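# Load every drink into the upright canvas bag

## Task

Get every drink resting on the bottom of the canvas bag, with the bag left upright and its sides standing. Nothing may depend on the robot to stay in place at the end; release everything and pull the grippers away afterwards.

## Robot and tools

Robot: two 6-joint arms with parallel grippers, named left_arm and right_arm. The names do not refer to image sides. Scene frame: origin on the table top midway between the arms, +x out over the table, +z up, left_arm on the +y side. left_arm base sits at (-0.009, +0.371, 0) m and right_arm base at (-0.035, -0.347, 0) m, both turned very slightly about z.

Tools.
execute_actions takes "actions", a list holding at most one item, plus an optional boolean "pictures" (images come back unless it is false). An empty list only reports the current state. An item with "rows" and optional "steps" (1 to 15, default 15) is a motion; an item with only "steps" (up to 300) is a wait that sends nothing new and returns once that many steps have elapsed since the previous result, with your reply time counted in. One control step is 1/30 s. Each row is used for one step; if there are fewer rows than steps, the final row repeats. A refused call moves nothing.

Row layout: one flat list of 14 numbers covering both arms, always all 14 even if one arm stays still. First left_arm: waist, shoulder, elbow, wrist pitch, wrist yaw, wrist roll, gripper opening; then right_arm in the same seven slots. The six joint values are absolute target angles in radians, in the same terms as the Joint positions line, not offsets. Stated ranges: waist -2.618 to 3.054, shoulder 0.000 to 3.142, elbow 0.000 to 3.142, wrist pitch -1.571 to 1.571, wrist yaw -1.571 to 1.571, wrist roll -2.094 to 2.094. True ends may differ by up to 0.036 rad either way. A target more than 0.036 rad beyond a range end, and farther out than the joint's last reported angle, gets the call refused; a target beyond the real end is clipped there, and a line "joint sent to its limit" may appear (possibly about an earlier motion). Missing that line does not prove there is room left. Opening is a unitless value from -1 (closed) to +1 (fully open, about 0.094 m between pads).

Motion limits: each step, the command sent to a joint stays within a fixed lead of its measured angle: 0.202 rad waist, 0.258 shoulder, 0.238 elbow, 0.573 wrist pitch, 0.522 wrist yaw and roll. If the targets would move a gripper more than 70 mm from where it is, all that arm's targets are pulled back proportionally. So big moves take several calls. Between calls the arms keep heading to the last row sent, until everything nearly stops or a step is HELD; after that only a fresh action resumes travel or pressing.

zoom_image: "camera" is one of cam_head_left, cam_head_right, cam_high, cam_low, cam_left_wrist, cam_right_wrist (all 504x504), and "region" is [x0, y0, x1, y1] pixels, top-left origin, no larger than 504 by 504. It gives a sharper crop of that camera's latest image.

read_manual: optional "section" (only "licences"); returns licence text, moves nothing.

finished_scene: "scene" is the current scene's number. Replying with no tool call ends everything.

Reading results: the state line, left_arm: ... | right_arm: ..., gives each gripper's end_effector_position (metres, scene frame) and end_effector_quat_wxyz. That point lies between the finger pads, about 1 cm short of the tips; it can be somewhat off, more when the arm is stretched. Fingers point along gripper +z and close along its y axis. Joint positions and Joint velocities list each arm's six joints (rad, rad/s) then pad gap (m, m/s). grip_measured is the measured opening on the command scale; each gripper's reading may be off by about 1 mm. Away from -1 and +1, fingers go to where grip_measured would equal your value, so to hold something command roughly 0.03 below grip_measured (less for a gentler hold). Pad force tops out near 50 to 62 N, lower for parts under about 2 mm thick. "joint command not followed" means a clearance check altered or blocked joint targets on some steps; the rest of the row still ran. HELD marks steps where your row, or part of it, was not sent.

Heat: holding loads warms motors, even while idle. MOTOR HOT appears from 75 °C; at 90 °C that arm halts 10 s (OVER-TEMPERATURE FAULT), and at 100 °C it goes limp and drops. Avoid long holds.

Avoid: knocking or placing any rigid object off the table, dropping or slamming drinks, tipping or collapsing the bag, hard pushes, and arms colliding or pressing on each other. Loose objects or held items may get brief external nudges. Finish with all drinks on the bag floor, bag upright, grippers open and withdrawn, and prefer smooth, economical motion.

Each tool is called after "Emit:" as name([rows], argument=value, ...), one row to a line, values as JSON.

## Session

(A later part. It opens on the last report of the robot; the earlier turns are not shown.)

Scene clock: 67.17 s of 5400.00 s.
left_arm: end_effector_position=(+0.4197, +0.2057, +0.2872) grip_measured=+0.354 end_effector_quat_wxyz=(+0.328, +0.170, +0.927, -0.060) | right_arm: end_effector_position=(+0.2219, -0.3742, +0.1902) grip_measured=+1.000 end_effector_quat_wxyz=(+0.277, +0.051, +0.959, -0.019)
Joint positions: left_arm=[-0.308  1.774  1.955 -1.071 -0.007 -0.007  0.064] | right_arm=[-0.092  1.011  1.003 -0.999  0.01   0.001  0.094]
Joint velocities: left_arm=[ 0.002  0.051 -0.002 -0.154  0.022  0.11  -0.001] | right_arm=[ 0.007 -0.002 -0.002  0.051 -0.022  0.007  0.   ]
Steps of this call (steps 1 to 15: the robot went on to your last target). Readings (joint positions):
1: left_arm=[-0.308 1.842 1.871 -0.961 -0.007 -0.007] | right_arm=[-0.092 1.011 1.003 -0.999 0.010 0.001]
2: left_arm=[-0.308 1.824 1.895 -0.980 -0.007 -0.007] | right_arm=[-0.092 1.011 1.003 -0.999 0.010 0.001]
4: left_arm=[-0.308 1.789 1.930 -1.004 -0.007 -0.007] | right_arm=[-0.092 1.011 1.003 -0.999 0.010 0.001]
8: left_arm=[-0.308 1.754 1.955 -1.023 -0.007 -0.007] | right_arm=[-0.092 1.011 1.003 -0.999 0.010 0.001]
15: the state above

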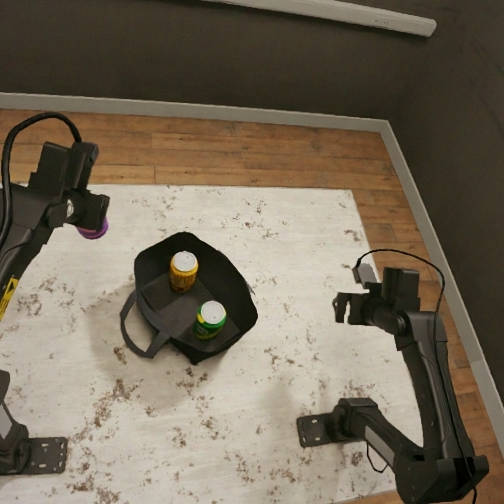

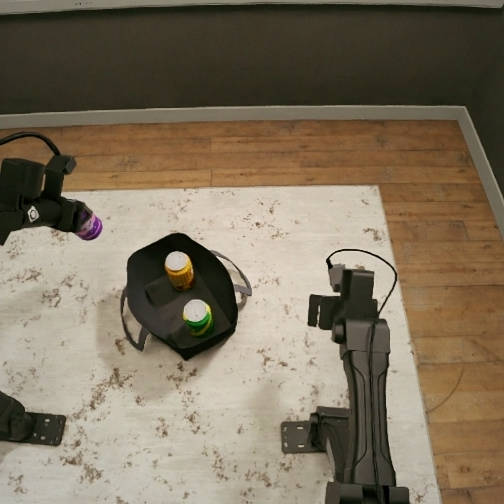

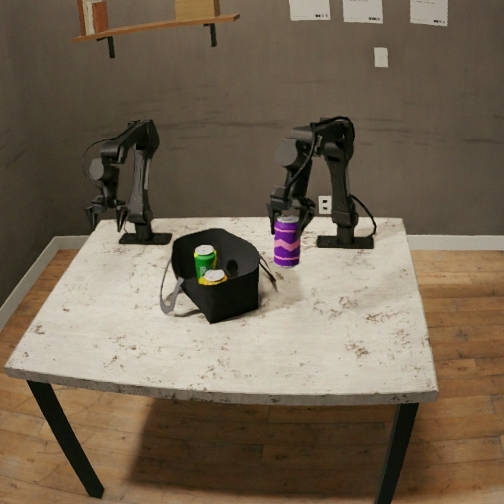

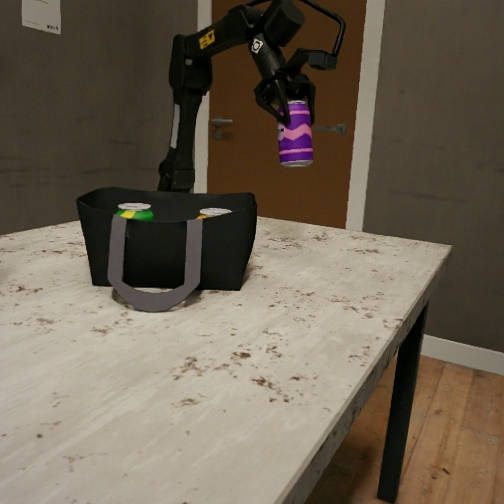

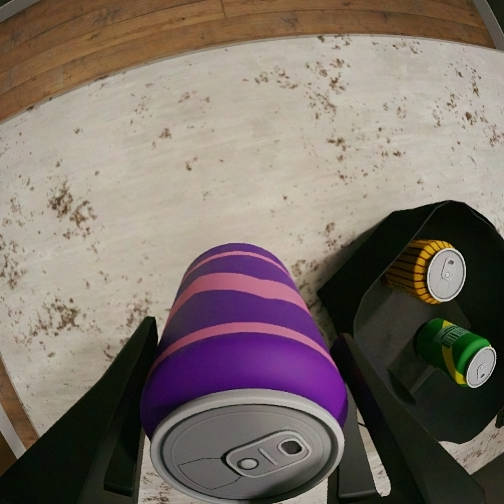

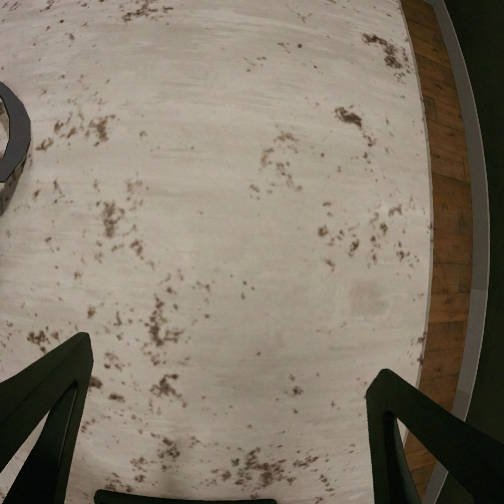

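Emit:
execute_actions([
  {"rows":[[-0.33,1.77,1.985,-1.05,0,0,0.315,-0.1,1,1,-1,0,0,1],[-0.36,1.78,2.0,-1.06,0,0,0.315,-0.1,1,1,-1,0,0,1],[-0.39,1.79,2.015,-1.075,0,0,0.315,-0.1,1,1,-1,0,0,1],[-0.42,1.80,2.03,-1.09,0,0,0.315,-0.1,1,1,-1,0,0,1],[-0.455,1.81,2.045,-1.105,0,0,0.315,-0.1,1,1,-1,0,0,1],[-0.49,1.82,2.06,-1.12,0,0,0.315,-0.1,1,1,-1,0,0,1],[-0.525,1.83,2.075,-1.135,0,0,0.315,-0.1,1,1,-1,0,0,1],[-0.56,1.845,2.09,-1.15,0,0,0.315,-0.1,1,1,-1,0,0,1],[-0.595,1.86,2.105,-1.165,0,0,0.315,-0.1,1,1,-1,0,0,1],[-0.63,1.875,2.12,-1.18,0,0,0.315,-0.1,1,1,-1,0,0,1],[-0.665,1.89,2.135,-1.195,0,0,0.315,-0.1,1,1,-1,0,0,1],[-0.695,1.905,2.15,-1.21,0,0,0.315,-0.1,1,1,-1,0,0,1],[-0.72,1.92,2.165,-1.22,0,0,0.315,-0.1,1,1,-1,0,0,1],[-0.74,1.935,2.175,-1.23,0,0,0.315,-0.1,1,1,-1,0,0,1],[-0.75,1.95,2.18,-1.24,0,0,0.315,-0.1,1,1,-1,0,0,1]]},
], pictures=false)

Emit:
execute_actions([
  {"steps":15},
])

Scene clock: 73.03 s of 5400.00 s.
left_arm: end_effector_position=(+0.3241, +0.0324, +0.2603) grip_measured=+0.354 end_effector_quat_wxyz=(+0.254, +0.369, +0.887, -0.109) | right_arm: end_effector_position=(+0.2219, -0.3742, +0.1902) grip_measured=+1.000 end_effector_quat_wxyz=(+0.277, +0.051, +0.959, -0.019)
Joint positions: left_arm=[-0.73   1.935  2.126 -1.201  0.002 -0.007  0.064] | right_arm=[-0.092  1.011  1.003 -0.999  0.01   0.001  0.094]
Joint velocities: left_arm=[-0.755  0.388  0.3   -0.344  0.212 -0.051  0.   ] | right_arm=[-0.017 -0.002 -0.002  0.051 -0.037 -0.022  0.   ]
Steps of this call (steps 1 to 15: the robot went on to your last target; steps 16 to 90: nothing new was sent; then 2.37 s passed at rest; steps 91 to 105: all 15 steps of this action). Readings (joint positions):
91: left_arm=[-0.309 1.774 1.955 -1.079 -0.007 -0.007] | right_arm=[-0.092 1.011 1.003 -0.999 0.010 0.001]
92: left_arm=[-0.314 1.776 1.955 -1.081 -0.008 -0.007] | right_arm=[-0.092 1.011 1.003 -0.999 0.010 0.001]
94: left_arm=[-0.340 1.786 1.970 -1.095 -0.016 -0.007] | right_arm=[-0.092 1.011 1.003 -0.999 0.010 0.001]
98: left_arm=[-0.469 1.831 2.025 -1.130 -0.022 -0.007] | right_arm=[-0.092 1.011 1.003 -0.999 0.010 0.001]
105: the state above

Scene clock: 73.53 s of 5400.00 s.
left_arm: end_effector_position=(+0.3107, +0.0289, +0.2402) grip_measured=+0.354 end_effector_quat_wxyz=(+0.215, +0.384, +0.893, -0.098) | right_arm: end_effector_position=(+0.2219, -0.3742, +0.1902) grip_measured=+1.000 end_effector_quat_wxyz=(+0.277, +0.051, +0.959, -0.019)
Joint positions: left_arm=[-0.753  1.971  2.136 -1.26   0.007 -0.007  0.064] | right_arm=[-0.092  1.011  1.003 -0.999  0.01   0.001  0.094]
Joint velocities: left_arm=[ 0.022  0.022 -0.002 -0.022 -0.037 -0.022  0.   ] | right_arm=[-0.017  0.002 -0.002  0.007  0.037  0.007  0.   ]
Steps of this call (steps 1 to 15: the robot went on to your last target). Readings (joint positions):
1: left_arm=[-0.752 1.947 2.133 -1.209 0.009 -0.007] | right_arm=[-0.092 1.011 1.003 -0.999 0.010 0.001]
2: left_arm=[-0.767 1.956 2.135 -1.216 0.015 -0.007] | right_arm=[-0.092 1.011 1.003 -0.999 0.010 0.001]
4: left_arm=[-0.777 1.967 2.136 -1.232 0.022 -0.007] | right_arm=[-0.092 1.011 1.003 -0.999 0.010 0.001]
8: left_arm=[-0.763 1.971 2.136 -1.256 0.016 -0.007] | right_arm=[-0.092 1.011 1.003 -0.999 0.010 0.001]
15: the state above

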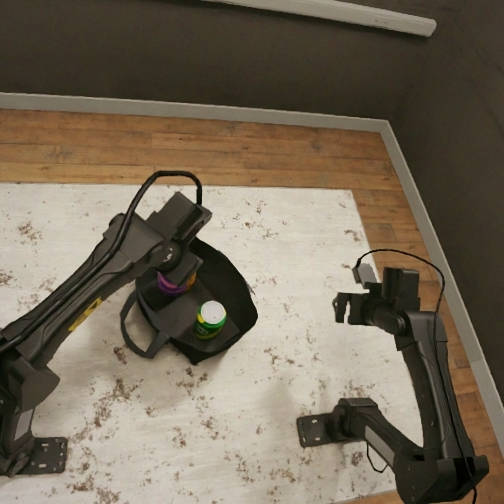

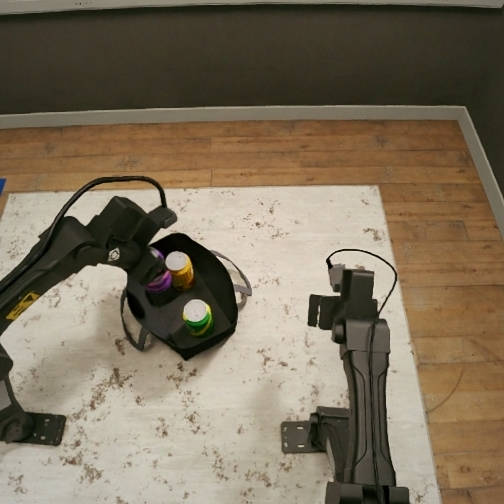

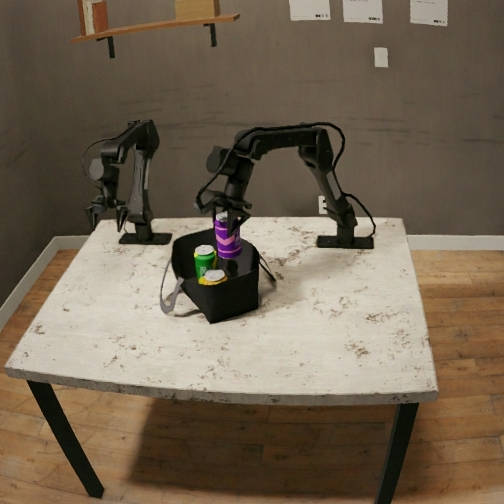

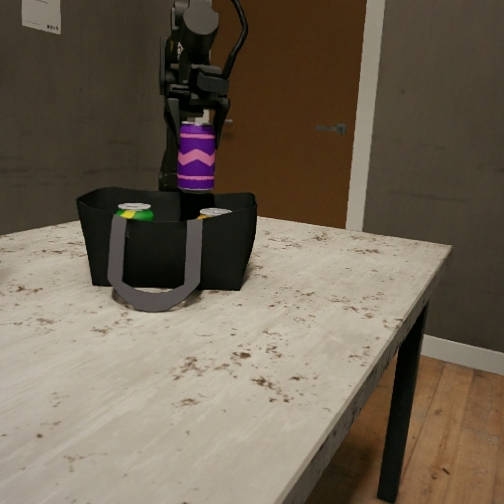

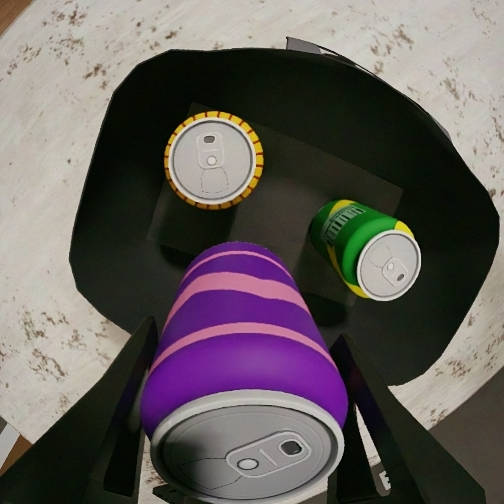

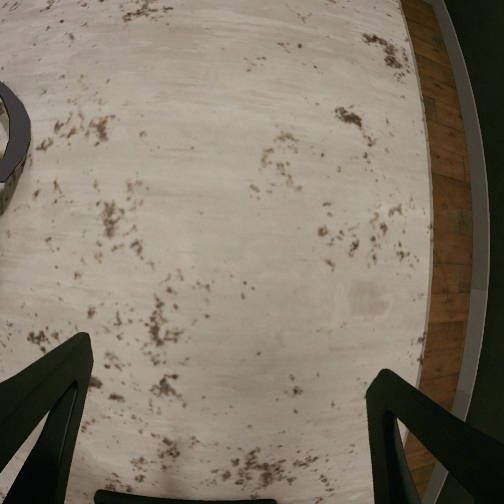

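Emit:
execute_actions([
  {"rows":[[-0.755,1.94,2.14,-1.21,0,0,0.315,-0.1,1,1,-1,0,0,1],[-0.755,1.93,2.105,-1.185,0,0,0.315,-0.1,1,1,-1,0,0,1],[-0.755,1.92,2.07,-1.16,0,0,0.315,-0.1,1,1,-1,0,0,1],[-0.755,1.912,2.035,-1.135,0,0,0.315,-0.1,1,1,-1,0,0,1],[-0.755,1.905,2.0,-1.11,0,0,0.315,-0.1,1,1,-1,0,0,1],[-0.755,1.9,1.965,-1.085,0,0,0.315,-0.1,1,1,-1,0,0,1],[-0.755,1.895,1.93,-1.06,0,0,0.315,-0.1,1,1,-1,0,0,1],[-0.755,1.89,1.895,-1.03,0,0,0.315,-0.1,1,1,-1,0,0,1],[-0.755,1.89,1.86,-1.0,0,0,0.315,-0.1,1,1,-1,0,0,1],[-0.755,1.89,1.825,-0.97,0,0,0.315,-0.1,1,1,-1,0,0,1],[-0.755,1.89,1.79,-0.94,0,0,0.315,-0.1,1,1,-1,0,0,1],[-0.755,1.89,1.755,-0.91,0,0,0.315,-0.1,1,1,-1,0,0,1],[-0.755,1.89,1.72,-0.875,0,0,0.315,-0.1,1,1,-1,0,0,1],[-0.755,1.89,1.69,-0.845,0,0,0.315,-0.1,1,1,-1,0,0,1],[-0.755,1.89,1.67,-0.82,0,0,0.315,-0.1,1,1,-1,0,0,1]]},
], pictures=false)

Emit:
execute_actions([
  {"steps":12},
])

Scene clock: 77.13 s of 5400.00 s.
left_arm: end_effector_position=(+0.3011, +0.0392, +0.1464) grip_measured=+0.354 end_effector_quat_wxyz=(+0.175, +0.388, +0.902, -0.080) | right_arm: end_effector_position=(+0.2219, -0.3742, +0.1902) grip_measured=+1.000 end_effector_quat_wxyz=(+0.277, +0.051, +0.959, -0.019)
Joint positions: left_arm=[-0.753  1.913  1.709 -0.98   0.007 -0.007  0.064] | right_arm=[-0.092  1.011  1.003 -0.999  0.01   0.001  0.094]
Joint velocities: left_arm=[-0.002 -0.012 -0.96   0.725  0.007  0.007  0.   ] | right_arm=[-0.002 -0.007 -0.007 -0.022 -0.066 -0.051  0.   ]
Steps of this call (steps 1 to 15: the robot went on to your last target; steps 16 to 90: nothing new was sent; then 0.10 s passed at rest; steps 91 to 105: all 15 steps of this action). Readings (joint positions):
91: left_arm=[-0.753 1.971 2.136 -1.260 0.007 -0.007] | right_arm=[-0.092 1.011 1.003 -0.999 0.010 0.001]
92: left_arm=[-0.753 1.969 2.130 -1.256 0.007 -0.007] | right_arm=[-0.092 1.011 1.003 -0.999 0.010 0.001]
94: left_arm=[-0.753 1.954 2.090 -1.226 0.007 -0.007] | right_arm=[-0.092 1.011 1.003 -0.999 0.010 0.001]
98: left_arm=[-0.753 1.919 1.961 -1.155 0.007 -0.007] | right_arm=[-0.092 1.011 1.003 -0.999 0.010 0.001]
105: the state above

Scene clock: 77.53 s of 5400.00 s.
left_arm: end_effector_position=(+0.3088, +0.0311, +0.1332) grip_measured=+0.354 end_effector_quat_wxyz=(+0.193, +0.386, +0.898, -0.088) | right_arm: end_effector_position=(+0.2219, -0.3742, +0.1902) grip_measured=+1.000 end_effector_quat_wxyz=(+0.277, +0.051, +0.959, -0.019)
Joint positions: left_arm=[-0.753  1.92   1.65  -0.873  0.007 -0.007  0.064] | right_arm=[-0.092  1.011  1.003 -0.999  0.01   0.001  0.094]
Joint velocities: left_arm=[ 0.002  0.017 -0.002  0.139  0.081  0.066  0.   ] | right_arm=[-0.002  0.007  0.007  0.022 -0.022 -0.037  0.   ]
Steps of this call (steps 1 to 12: the robot went on to your last target). Readings (joint positions):
1: left_arm=[-0.753 1.914 1.682 -0.961 0.007 -0.007] | right_arm=[-0.092 1.011 1.003 -0.999 0.010 0.001]
2: left_arm=[-0.753 1.916 1.666 -0.949 0.007 -0.007] | right_arm=[-0.092 1.011 1.003 -0.999 0.010 0.001]
4: left_arm=[-0.753 1.921 1.651 -0.934 0.007 -0.007] | right_arm=[-0.092 1.011 1.003 -0.999 0.010 0.001]
8: left_arm=[-0.753 1.920 1.650 -0.895 0.007 -0.007] | right_arm=[-0.092 1.011 1.003 -0.999 0.010 0.001]
12: the state above

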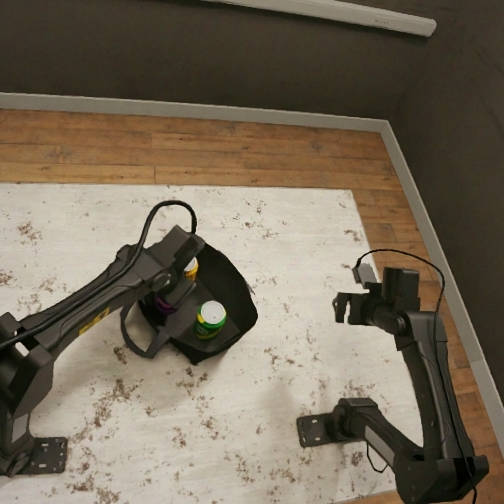

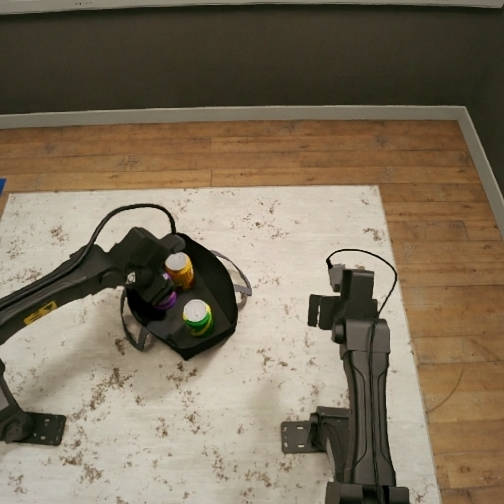

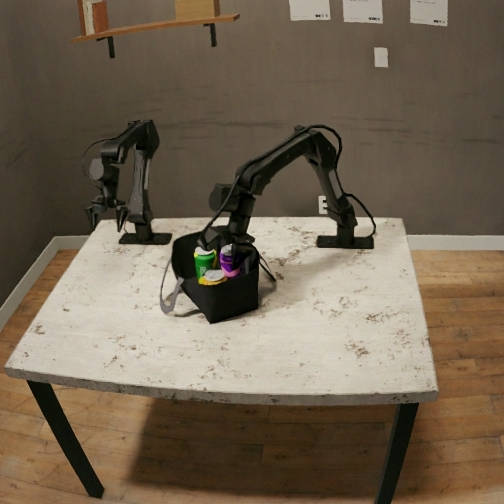

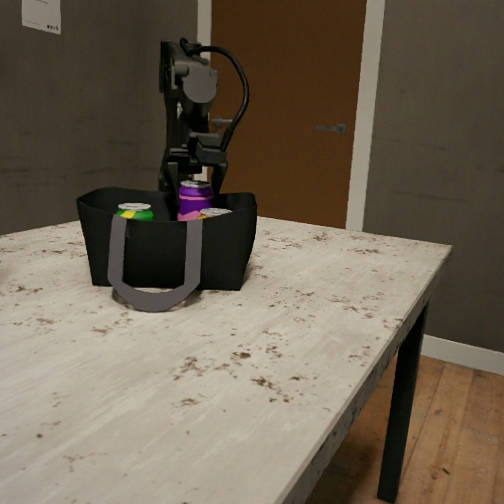

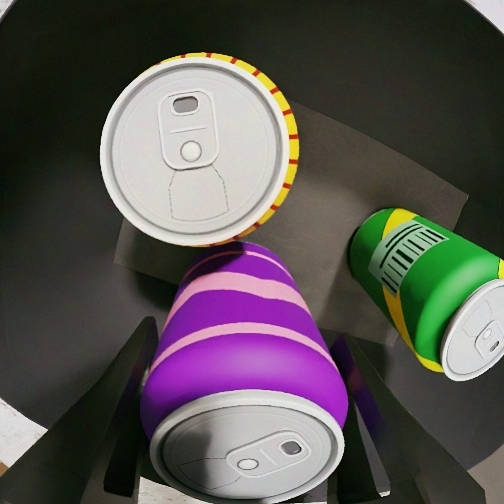

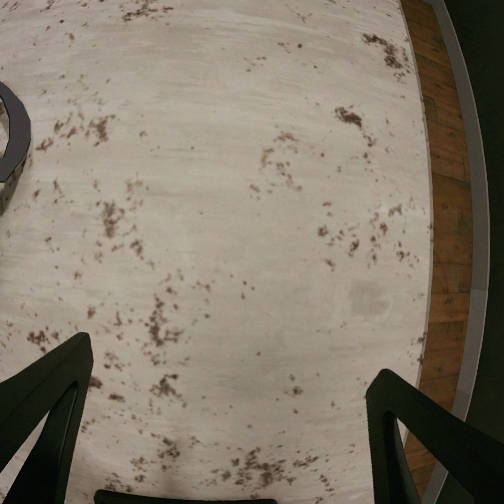

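Emit:
execute_actions([
  {"rows":[[-0.765,1.895,1.67,-0.78,0,0,0.315,-0.1,1,1,-1,0,0,1],[-0.775,1.9,1.67,-0.75,0,0,0.315,-0.1,1,1,-1,0,0,1],[-0.785,1.905,1.66,-0.73,0,0,0.315,-0.1,1,1,-1,0,0,1],[-0.785,1.91,1.65,-0.715,0,0,0.315,-0.1,1,1,-1,0,0,1],[-0.785,1.915,1.64,-0.70,0,0,0.315,-0.1,1,1,-1,0,0,1],[-0.785,1.92,1.63,-0.69,0,0,0.315,-0.1,1,1,-1,0,0,1],[-0.785,1.925,1.62,-0.68,0,0,0.315,-0.1,1,1,-1,0,0,1],[-0.785,1.93,1.61,-0.67,0,0,0.315,-0.1,1,1,-1,0,0,1],[-0.785,1.93,1.60,-0.66,0,0,0.315,-0.1,1,1,-1,0,0,1],[-0.785,1.93,1.59,-0.65,0,0,0.315,-0.1,1,1,-1,0,0,1],[-0.785,1.93,1.58,-0.64,0,0,0.315,-0.1,1,1,-1,0,0,1],[-0.785,1.93,1.572,-0.63,0,0,0.315,-0.1,1,1,-1,0,0,1],[-0.785,1.93,1.565,-0.63,0,0,0.315,-0.1,1,1,-1,0,0,1]]},
], pictures=false)

Emit:
execute_actions([
  {"steps":10},
])

Scene clock: 80.63 s of 5400.00 s.
left_arm: end_effector_position=(+0.3101, +0.0097, +0.1106) grip_measured=+0.354 end_effector_quat_wxyz=(+0.219, +0.396, +0.886, -0.102) | right_arm: end_effector_position=(+0.2219, -0.3742, +0.1902) grip_measured=+1.000 end_effector_quat_wxyz=(+0.277, +0.051, +0.959, -0.019)
Joint positions: left_arm=[-0.783  1.942  1.564 -0.704  0.004 -0.007  0.064] | right_arm=[-0.092  1.011  1.003 -0.999  0.01   0.001  0.094]
Joint velocities: left_arm=[-0.007  0.11  -0.168 -0.007 -0.081  0.051 -0.   ] | right_arm=[-0.012  0.012 -0.012 -0.022  0.037 -0.022  0.   ]
Steps of this call (steps 1 to 30: the robot went on to your last target; steps 31 to 78: nothing new was sent; steps 79 to 93: all 15 steps of this action). Readings (joint positions):
79: left_arm=[-0.753 1.920 1.650 -0.865 0.007 -0.007] | right_arm=[-0.092 1.011 1.003 -0.999 0.010 0.001]
80: left_arm=[-0.755 1.920 1.650 -0.859 0.007 -0.007] | right_arm=[-0.092 1.011 1.003 -0.999 0.010 0.001]
82: left_arm=[-0.761 1.920 1.650 -0.835 0.004 -0.007] | right_arm=[-0.092 1.011 1.003 -0.999 0.010 0.001]
86: left_arm=[-0.778 1.921 1.632 -0.766 0.004 -0.007] | right_arm=[-0.092 1.011 1.003 -0.999 0.010 0.001]
93: the state above

Scene clock: 80.97 s of 5400.00 s.
left_arm: end_effector_position=(+0.3108, +0.0088, +0.1056) grip_measured=+0.354 end_effector_quat_wxyz=(+0.219, +0.396, +0.886, -0.102) | right_arm: end_effector_position=(+0.2219, -0.3742, +0.1902) grip_measured=+1.000 end_effector_quat_wxyz=(+0.277, +0.051, +0.959, -0.019)
Joint positions: left_arm=[-0.783  1.949  1.554 -0.687  0.004 -0.007  0.064] | right_arm=[-0.092  1.011  1.003 -0.999  0.01   0.001  0.094]
Joint velocities: left_arm=[-0.002 -0.002  0.002  0.051 -0.007  0.081  0.   ] | right_arm=[-0.007  0.007  0.002  0.051 -0.051 -0.007  0.   ]
Steps of this call (steps 1 to 10: the robot went on to your last target). Readings (joint positions):
1: left_arm=[-0.783 1.945 1.559 -0.703 0.004 -0.007] | right_arm=[-0.092 1.011 1.003 -0.999 0.010 0.001]
2: left_arm=[-0.783 1.948 1.556 -0.703 0.004 -0.007] | right_arm=[-0.092 1.011 1.003 -0.999 0.010 0.001]
4: left_arm=[-0.783 1.949 1.554 -0.703 0.004 -0.007] | right_arm=[-0.092 1.011 1.003 -0.999 0.010 0.001]
8: left_arm=[-0.783 1.949 1.554 -0.690 0.004 -0.007] | right_arm=[-0.092 1.011 1.003 -0.999 0.010 0.001]
10: the state above

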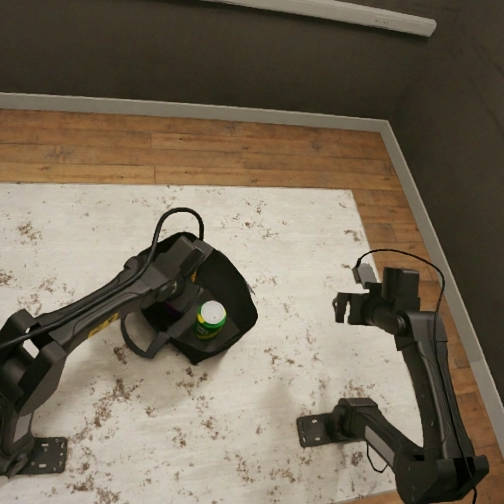

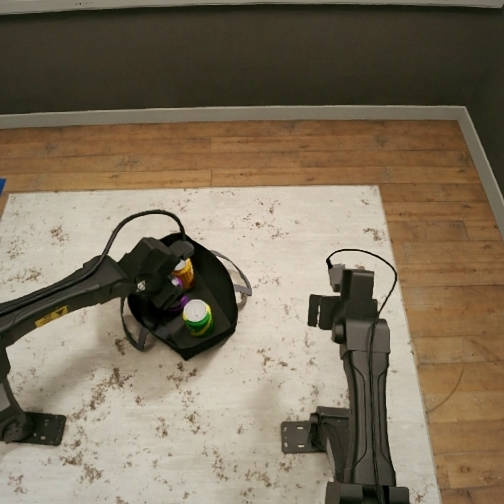

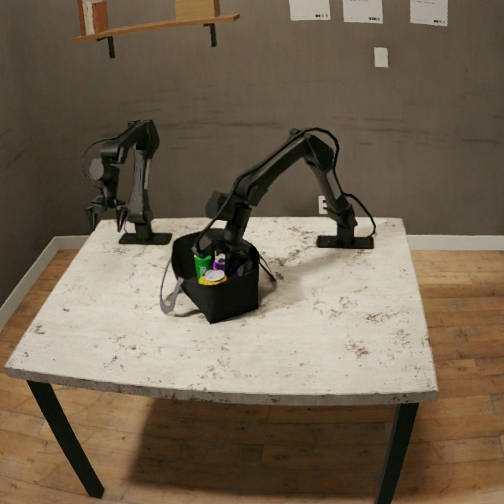

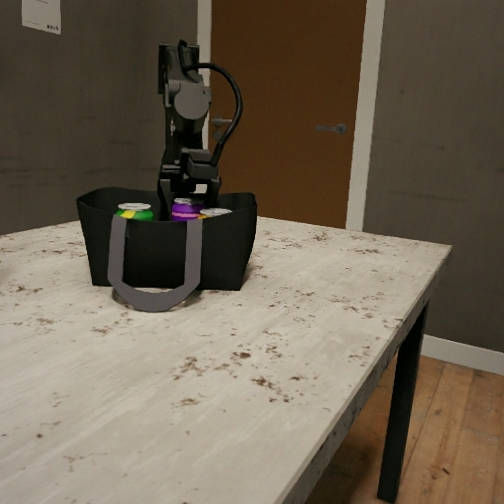

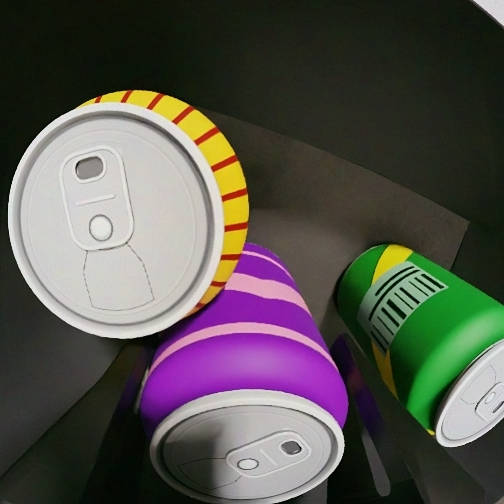

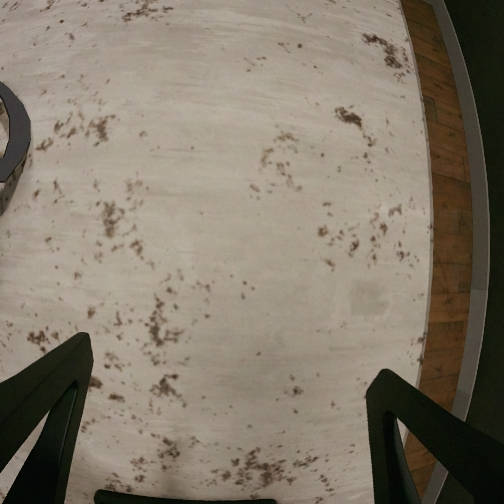

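Emit:
execute_actions([
  {"rows":[[-0.785,1.936,1.565,-0.63,0,0,0.315,-0.1,1,1,-1,0,0,1],[-0.785,1.942,1.565,-0.63,0,0,0.315,-0.1,1,1,-1,0,0,1],[-0.785,1.948,1.565,-0.63,0,0,0.315,-0.1,1,1,-1,0,0,1],[-0.785,1.954,1.565,-0.63,0,0,0.315,-0.1,1,1,-1,0,0,1],[-0.785,1.96,1.565,-0.63,0,0,0.315,-0.1,1,1,-1,0,0,1]],"steps":14},
], pictures=false)

Emit:
execute_actions([
  {"rows":[[-0.785,1.96,1.555,-0.67,0,0,0.52,-0.1,1,1,-1,0,0,1]],"steps":8},
], pictures=false)

Emit:
execute_actions([
  {"rows":[[-0.785,1.945,1.572,-0.70,0,0,0.52,-0.1,1,1,-1,0,0,1],[-0.785,1.93,1.59,-0.73,0,0,0.52,-0.1,1,1,-1,0,0,1],[-0.785,1.915,1.607,-0.76,0,0,0.52,-0.1,1,1,-1,0,0,1],[-0.785,1.9,1.625,-0.79,0,0,0.52,-0.1,1,1,-1,0,0,1],[-0.785,1.885,1.642,-0.82,0,0,0.52,-0.1,1,1,-1,0,0,1],[-0.785,1.87,1.66,-0.85,0,0,0.52,-0.1,1,1,-1,0,0,1],[-0.785,1.855,1.677,-0.88,0,0,0.52,-0.1,1,1,-1,0,0,1],[-0.785,1.84,1.695,-0.91,0,0,0.52,-0.1,1,1,-1,0,0,1],[-0.785,1.82,1.712,-0.94,0,0,0.52,-0.1,1,1,-1,0,0,1],[-0.785,1.8,1.73,-0.97,0,0,0.52,-0.1,1,1,-1,0,0,1],[-0.785,1.77,1.747,-1,0,0,0.52,-0.1,1,1,-1,0,0,1],[-0.785,1.74,1.75,-1,0,0,0.52,-0.1,1,1,-1,0,0,1],[-0.785,1.70,1.75,-1,0,0,0.52,-0.1,1,1,-1,0,0,1],[-0.785,1.65,1.75,-1,0,0,0.52,-0.1,1,1,-1,0,0,1],[-0.785,1.6,1.75,-1,0,0,0.52,-0.1,1,1,-1,0,0,1]]},
], pictures=false)

Emit:
execute_actions([
  {"rows":[[-0.75,1.55,1.7,-1,0,0,1,-0.1,1,1,-1,0,0,1],[-0.7,1.5,1.65,-1,0,0,1,-0.1,1,1,-1,0,0,1],[-0.65,1.45,1.6,-1,0,0,1,-0.1,1,1,-1,0,0,1],[-0.6,1.4,1.55,-1,0,0,1,-0.1,1,1,-1,0,0,1],[-0.55,1.35,1.5,-1,0,0,1,-0.1,1,1,-1,0,0,1],[-0.5,1.3,1.45,-1,0,0,1,-0.1,1,1,-1,0,0,1],[-0.45,1.25,1.4,-1,0,0,1,-0.1,1,1,-1,0,0,1],[-0.4,1.2,1.35,-1,0,0,1,-0.1,1,1,-1,0,0,1],[-0.35,1.2,1.3,-1,0,0,1,-0.1,1,1,-1,0,0,1],[-0.3,1.2,1.3,-1,0,0,1,-0.1,1,1,-1,0,0,1]],"steps":15},
])

Scene clock: 87.17 s of 5400.00 s.
left_arm: end_effector_position=(+0.3122, +0.0072, +0.0964) grip_measured=+0.354 end_effector_quat_wxyz=(+0.215, +0.397, +0.887, -0.100) | right_arm: end_effector_position=(+0.2219, -0.3742, +0.1902) grip_measured=+1.000 end_effector_quat_wxyz=(+0.277, +0.051, +0.959, -0.019)
Joint positions: left_arm=[-0.783  1.972  1.554 -0.675  0.004 -0.007  0.064] | right_arm=[-0.092  1.011  1.003 -0.999  0.01   0.001  0.094]
Joint velocities: left_arm=[ 0.022  0.002  0.002  0.007  0.022 -0.022  0.001] | right_arm=[ 0.002 -0.002 -0.002 -0.081 -0.007  0.007  0.   ]
Steps of this call (steps 1 to 30: the robot went on to your last target; steps 31 to 90: nothing new was sent; then 2.73 s passed at rest; steps 91 to 104: all 14 steps of this action). Readings (joint positions):
91: left_arm=[-0.783 1.949 1.554 -0.683 0.004 -0.007] | right_arm=[-0.092 1.011 1.003 -0.999 0.010 0.001]
92: left_arm=[-0.783 1.949 1.554 -0.683 0.004 -0.007] | right_arm=[-0.092 1.011 1.003 -0.999 0.010 0.001]
94: left_arm=[-0.783 1.950 1.554 -0.683 0.004 -0.007] | right_arm=[-0.092 1.011 1.003 -0.999 0.010 0.001]
98: left_arm=[-0.783 1.963 1.554 -0.678 0.004 -0.007] | right_arm=[-0.092 1.011 1.003 -0.999 0.010 0.001]
104: the state above

Scene clock: 87.43 s of 5400.00 s.
left_arm: end_effector_position=(+0.3121, +0.0074, +0.0972) grip_measured=+0.518 end_effector_quat_wxyz=(+0.215, +0.397, +0.887, -0.100) | right_arm: end_effector_position=(+0.2219, -0.3742, +0.1902) grip_measured=+1.000 end_effector_quat_wxyz=(+0.277, +0.051, +0.959, -0.019)
Joint positions: left_arm=[-0.783  1.97   1.554 -0.676  0.004 -0.007  0.071] | right_arm=[-0.092  1.011  1.003 -0.999  0.01   0.001  0.094]
Joint velocities: left_arm=[-0.002 -0.027  0.002  0.051 -0.022  0.022 -0.   ] | right_arm=[ 0.012 -0.012 -0.012  0.022  0.066 -0.037  0.   ]
Steps of this call (steps 1 to 8: all 8 steps of this action). Readings (joint positions):
1: left_arm=[-0.783 1.972 1.554 -0.676 0.004 -0.007] | right_arm=[-0.092 1.011 1.003 -0.999 0.010 0.001]
2: left_arm=[-0.783 1.971 1.554 -0.676 0.004 -0.007] | right_arm=[-0.092 1.011 1.003 -0.999 0.010 0.001]
4: left_arm=[-0.783 1.970 1.554 -0.676 0.004 -0.007] | right_arm=[-0.092 1.011 1.003 -0.999 0.010 0.001]
8: the state above

Scene clock: 87.93 s of 5400.00 s.
left_arm: end_effector_position=(+0.2905, +0.0319, +0.2482) grip_measured=+0.518 end_effector_quat_wxyz=(+0.295, +0.386, +0.863, -0.137) | right_arm: end_effector_position=(+0.2219, -0.3742, +0.1902) grip_measured=+1.000 end_effector_quat_wxyz=(+0.277, +0.051, +0.959, -0.019)
Joint positions: left_arm=[-0.783  1.707  1.723 -0.924  0.004 -0.007  0.071] | right_arm=[-0.092  1.011  1.003 -0.999  0.01   0.001  0.094]
Joint velocities: left_arm=[-0.002 -1.165  0.002 -0.33  -0.066  0.007  0.   ] | right_arm=[ 0.002 -0.012 -0.007  0.051 -0.022  0.007  0.   ]
Steps of this call (steps 1 to 15: all 15 steps of this action). Readings (joint positions):
1: left_arm=[-0.783 1.970 1.554 -0.678 0.004 -0.007] | right_arm=[-0.092 1.011 1.003 -0.999 0.010 0.001]
2: left_arm=[-0.783 1.967 1.554 -0.682 0.004 -0.007] | right_arm=[-0.092 1.011 1.003 -0.999 0.010 0.001]
4: left_arm=[-0.783 1.957 1.565 -0.713 0.004 -0.007] | right_arm=[-0.092 1.011 1.003 -0.999 0.010 0.001]
8: left_arm=[-0.783 1.904 1.628 -0.803 0.004 -0.007] | right_arm=[-0.092 1.011 1.003 -0.999 0.010 0.001]
15: the state above

Scene clock: 88.43 s of 5400.00 s.
left_arm: end_effector_position=(+0.2900, +0.2598, +0.2579) grip_measured=+1.000 end_effector_quat_wxyz=(+0.332, +0.166, +0.927, -0.058) | right_arm: end_effector_position=(+0.2219, -0.3742, +0.1902) grip_measured=+1.000 end_effector_quat_wxyz=(+0.277, +0.051, +0.959, -0.019)
Joint positions: left_arm=[-0.299  1.2    1.306 -0.989 -0.008 -0.007  0.094] | right_arm=[-0.092  1.011  1.003 -0.999  0.01   0.001  0.094]
Joint velocities: left_arm=[-0.002  0.056 -0.1   -0.139  0.051 -0.066  0.   ] | right_arm=[-0.007 -0.027  0.017 -0.081 -0.037 -0.037  0.   ]
Steps of this call (steps 1 to 15: all 15 steps of this action). Readings (joint positions):
1: left_arm=[-0.781 1.662 1.721 -0.932 0.005 -0.007] | right_arm=[-0.092 1.011 1.003 -0.999 0.010 0.001]
2: left_arm=[-0.772 1.612 1.710 -0.935 0.007 -0.007] | right_arm=[-0.092 1.011 1.003 -0.999 0.010 0.001]
4: left_arm=[-0.714 1.495 1.656 -0.933 0.015 -0.007] | right_arm=[-0.092 1.011 1.003 -0.999 0.010 0.001]
8: left_arm=[-0.491 1.280 1.481 -0.933 0.007 -0.007] | right_arm=[-0.092 1.011 1.003 -0.999 0.010 0.001]
15: the state above

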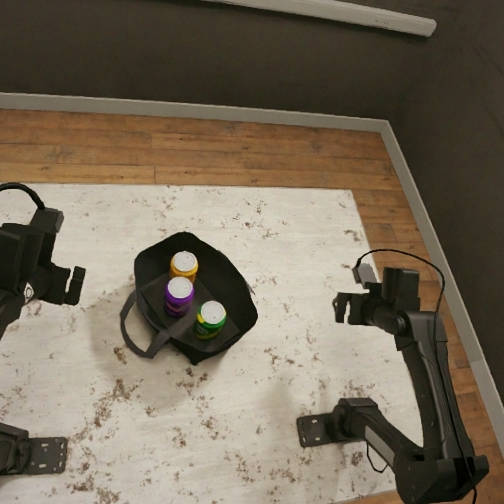

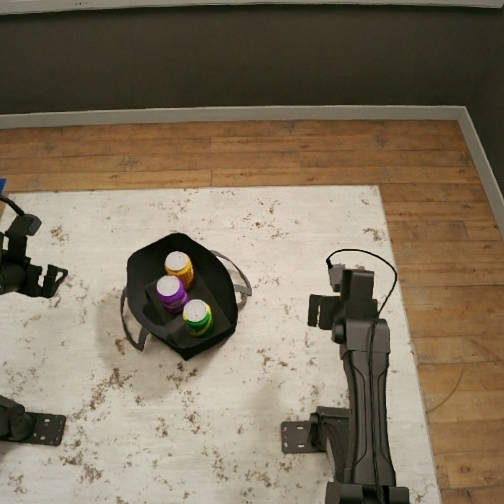

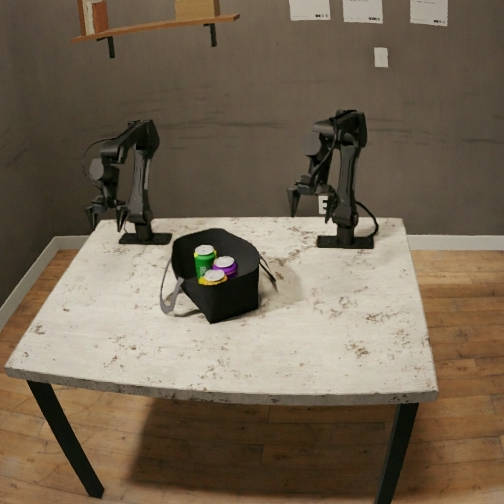

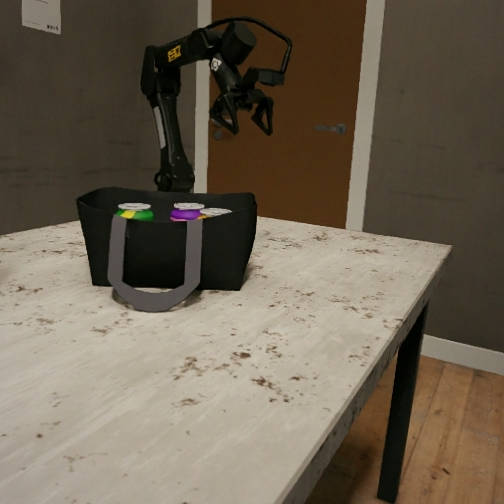

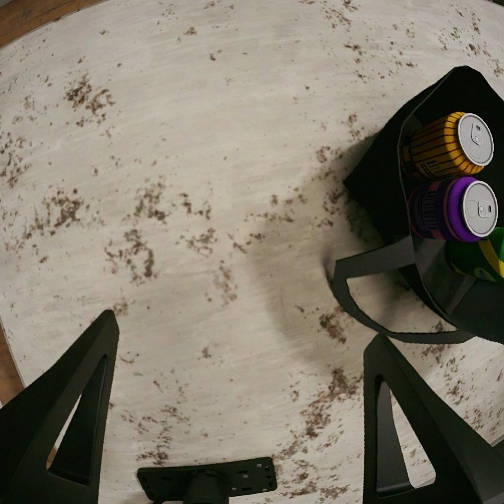

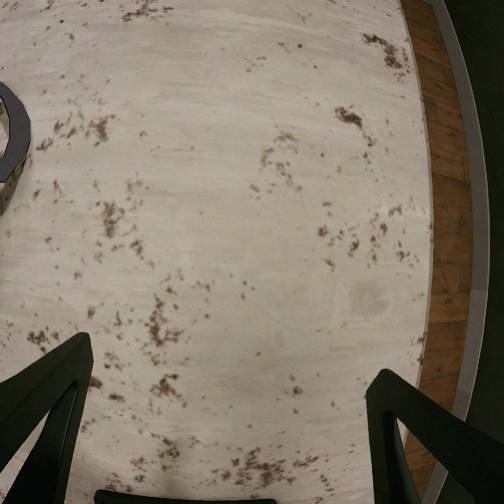

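Emit:
finished_scene(scene=2)

The scene is finished: the task was done.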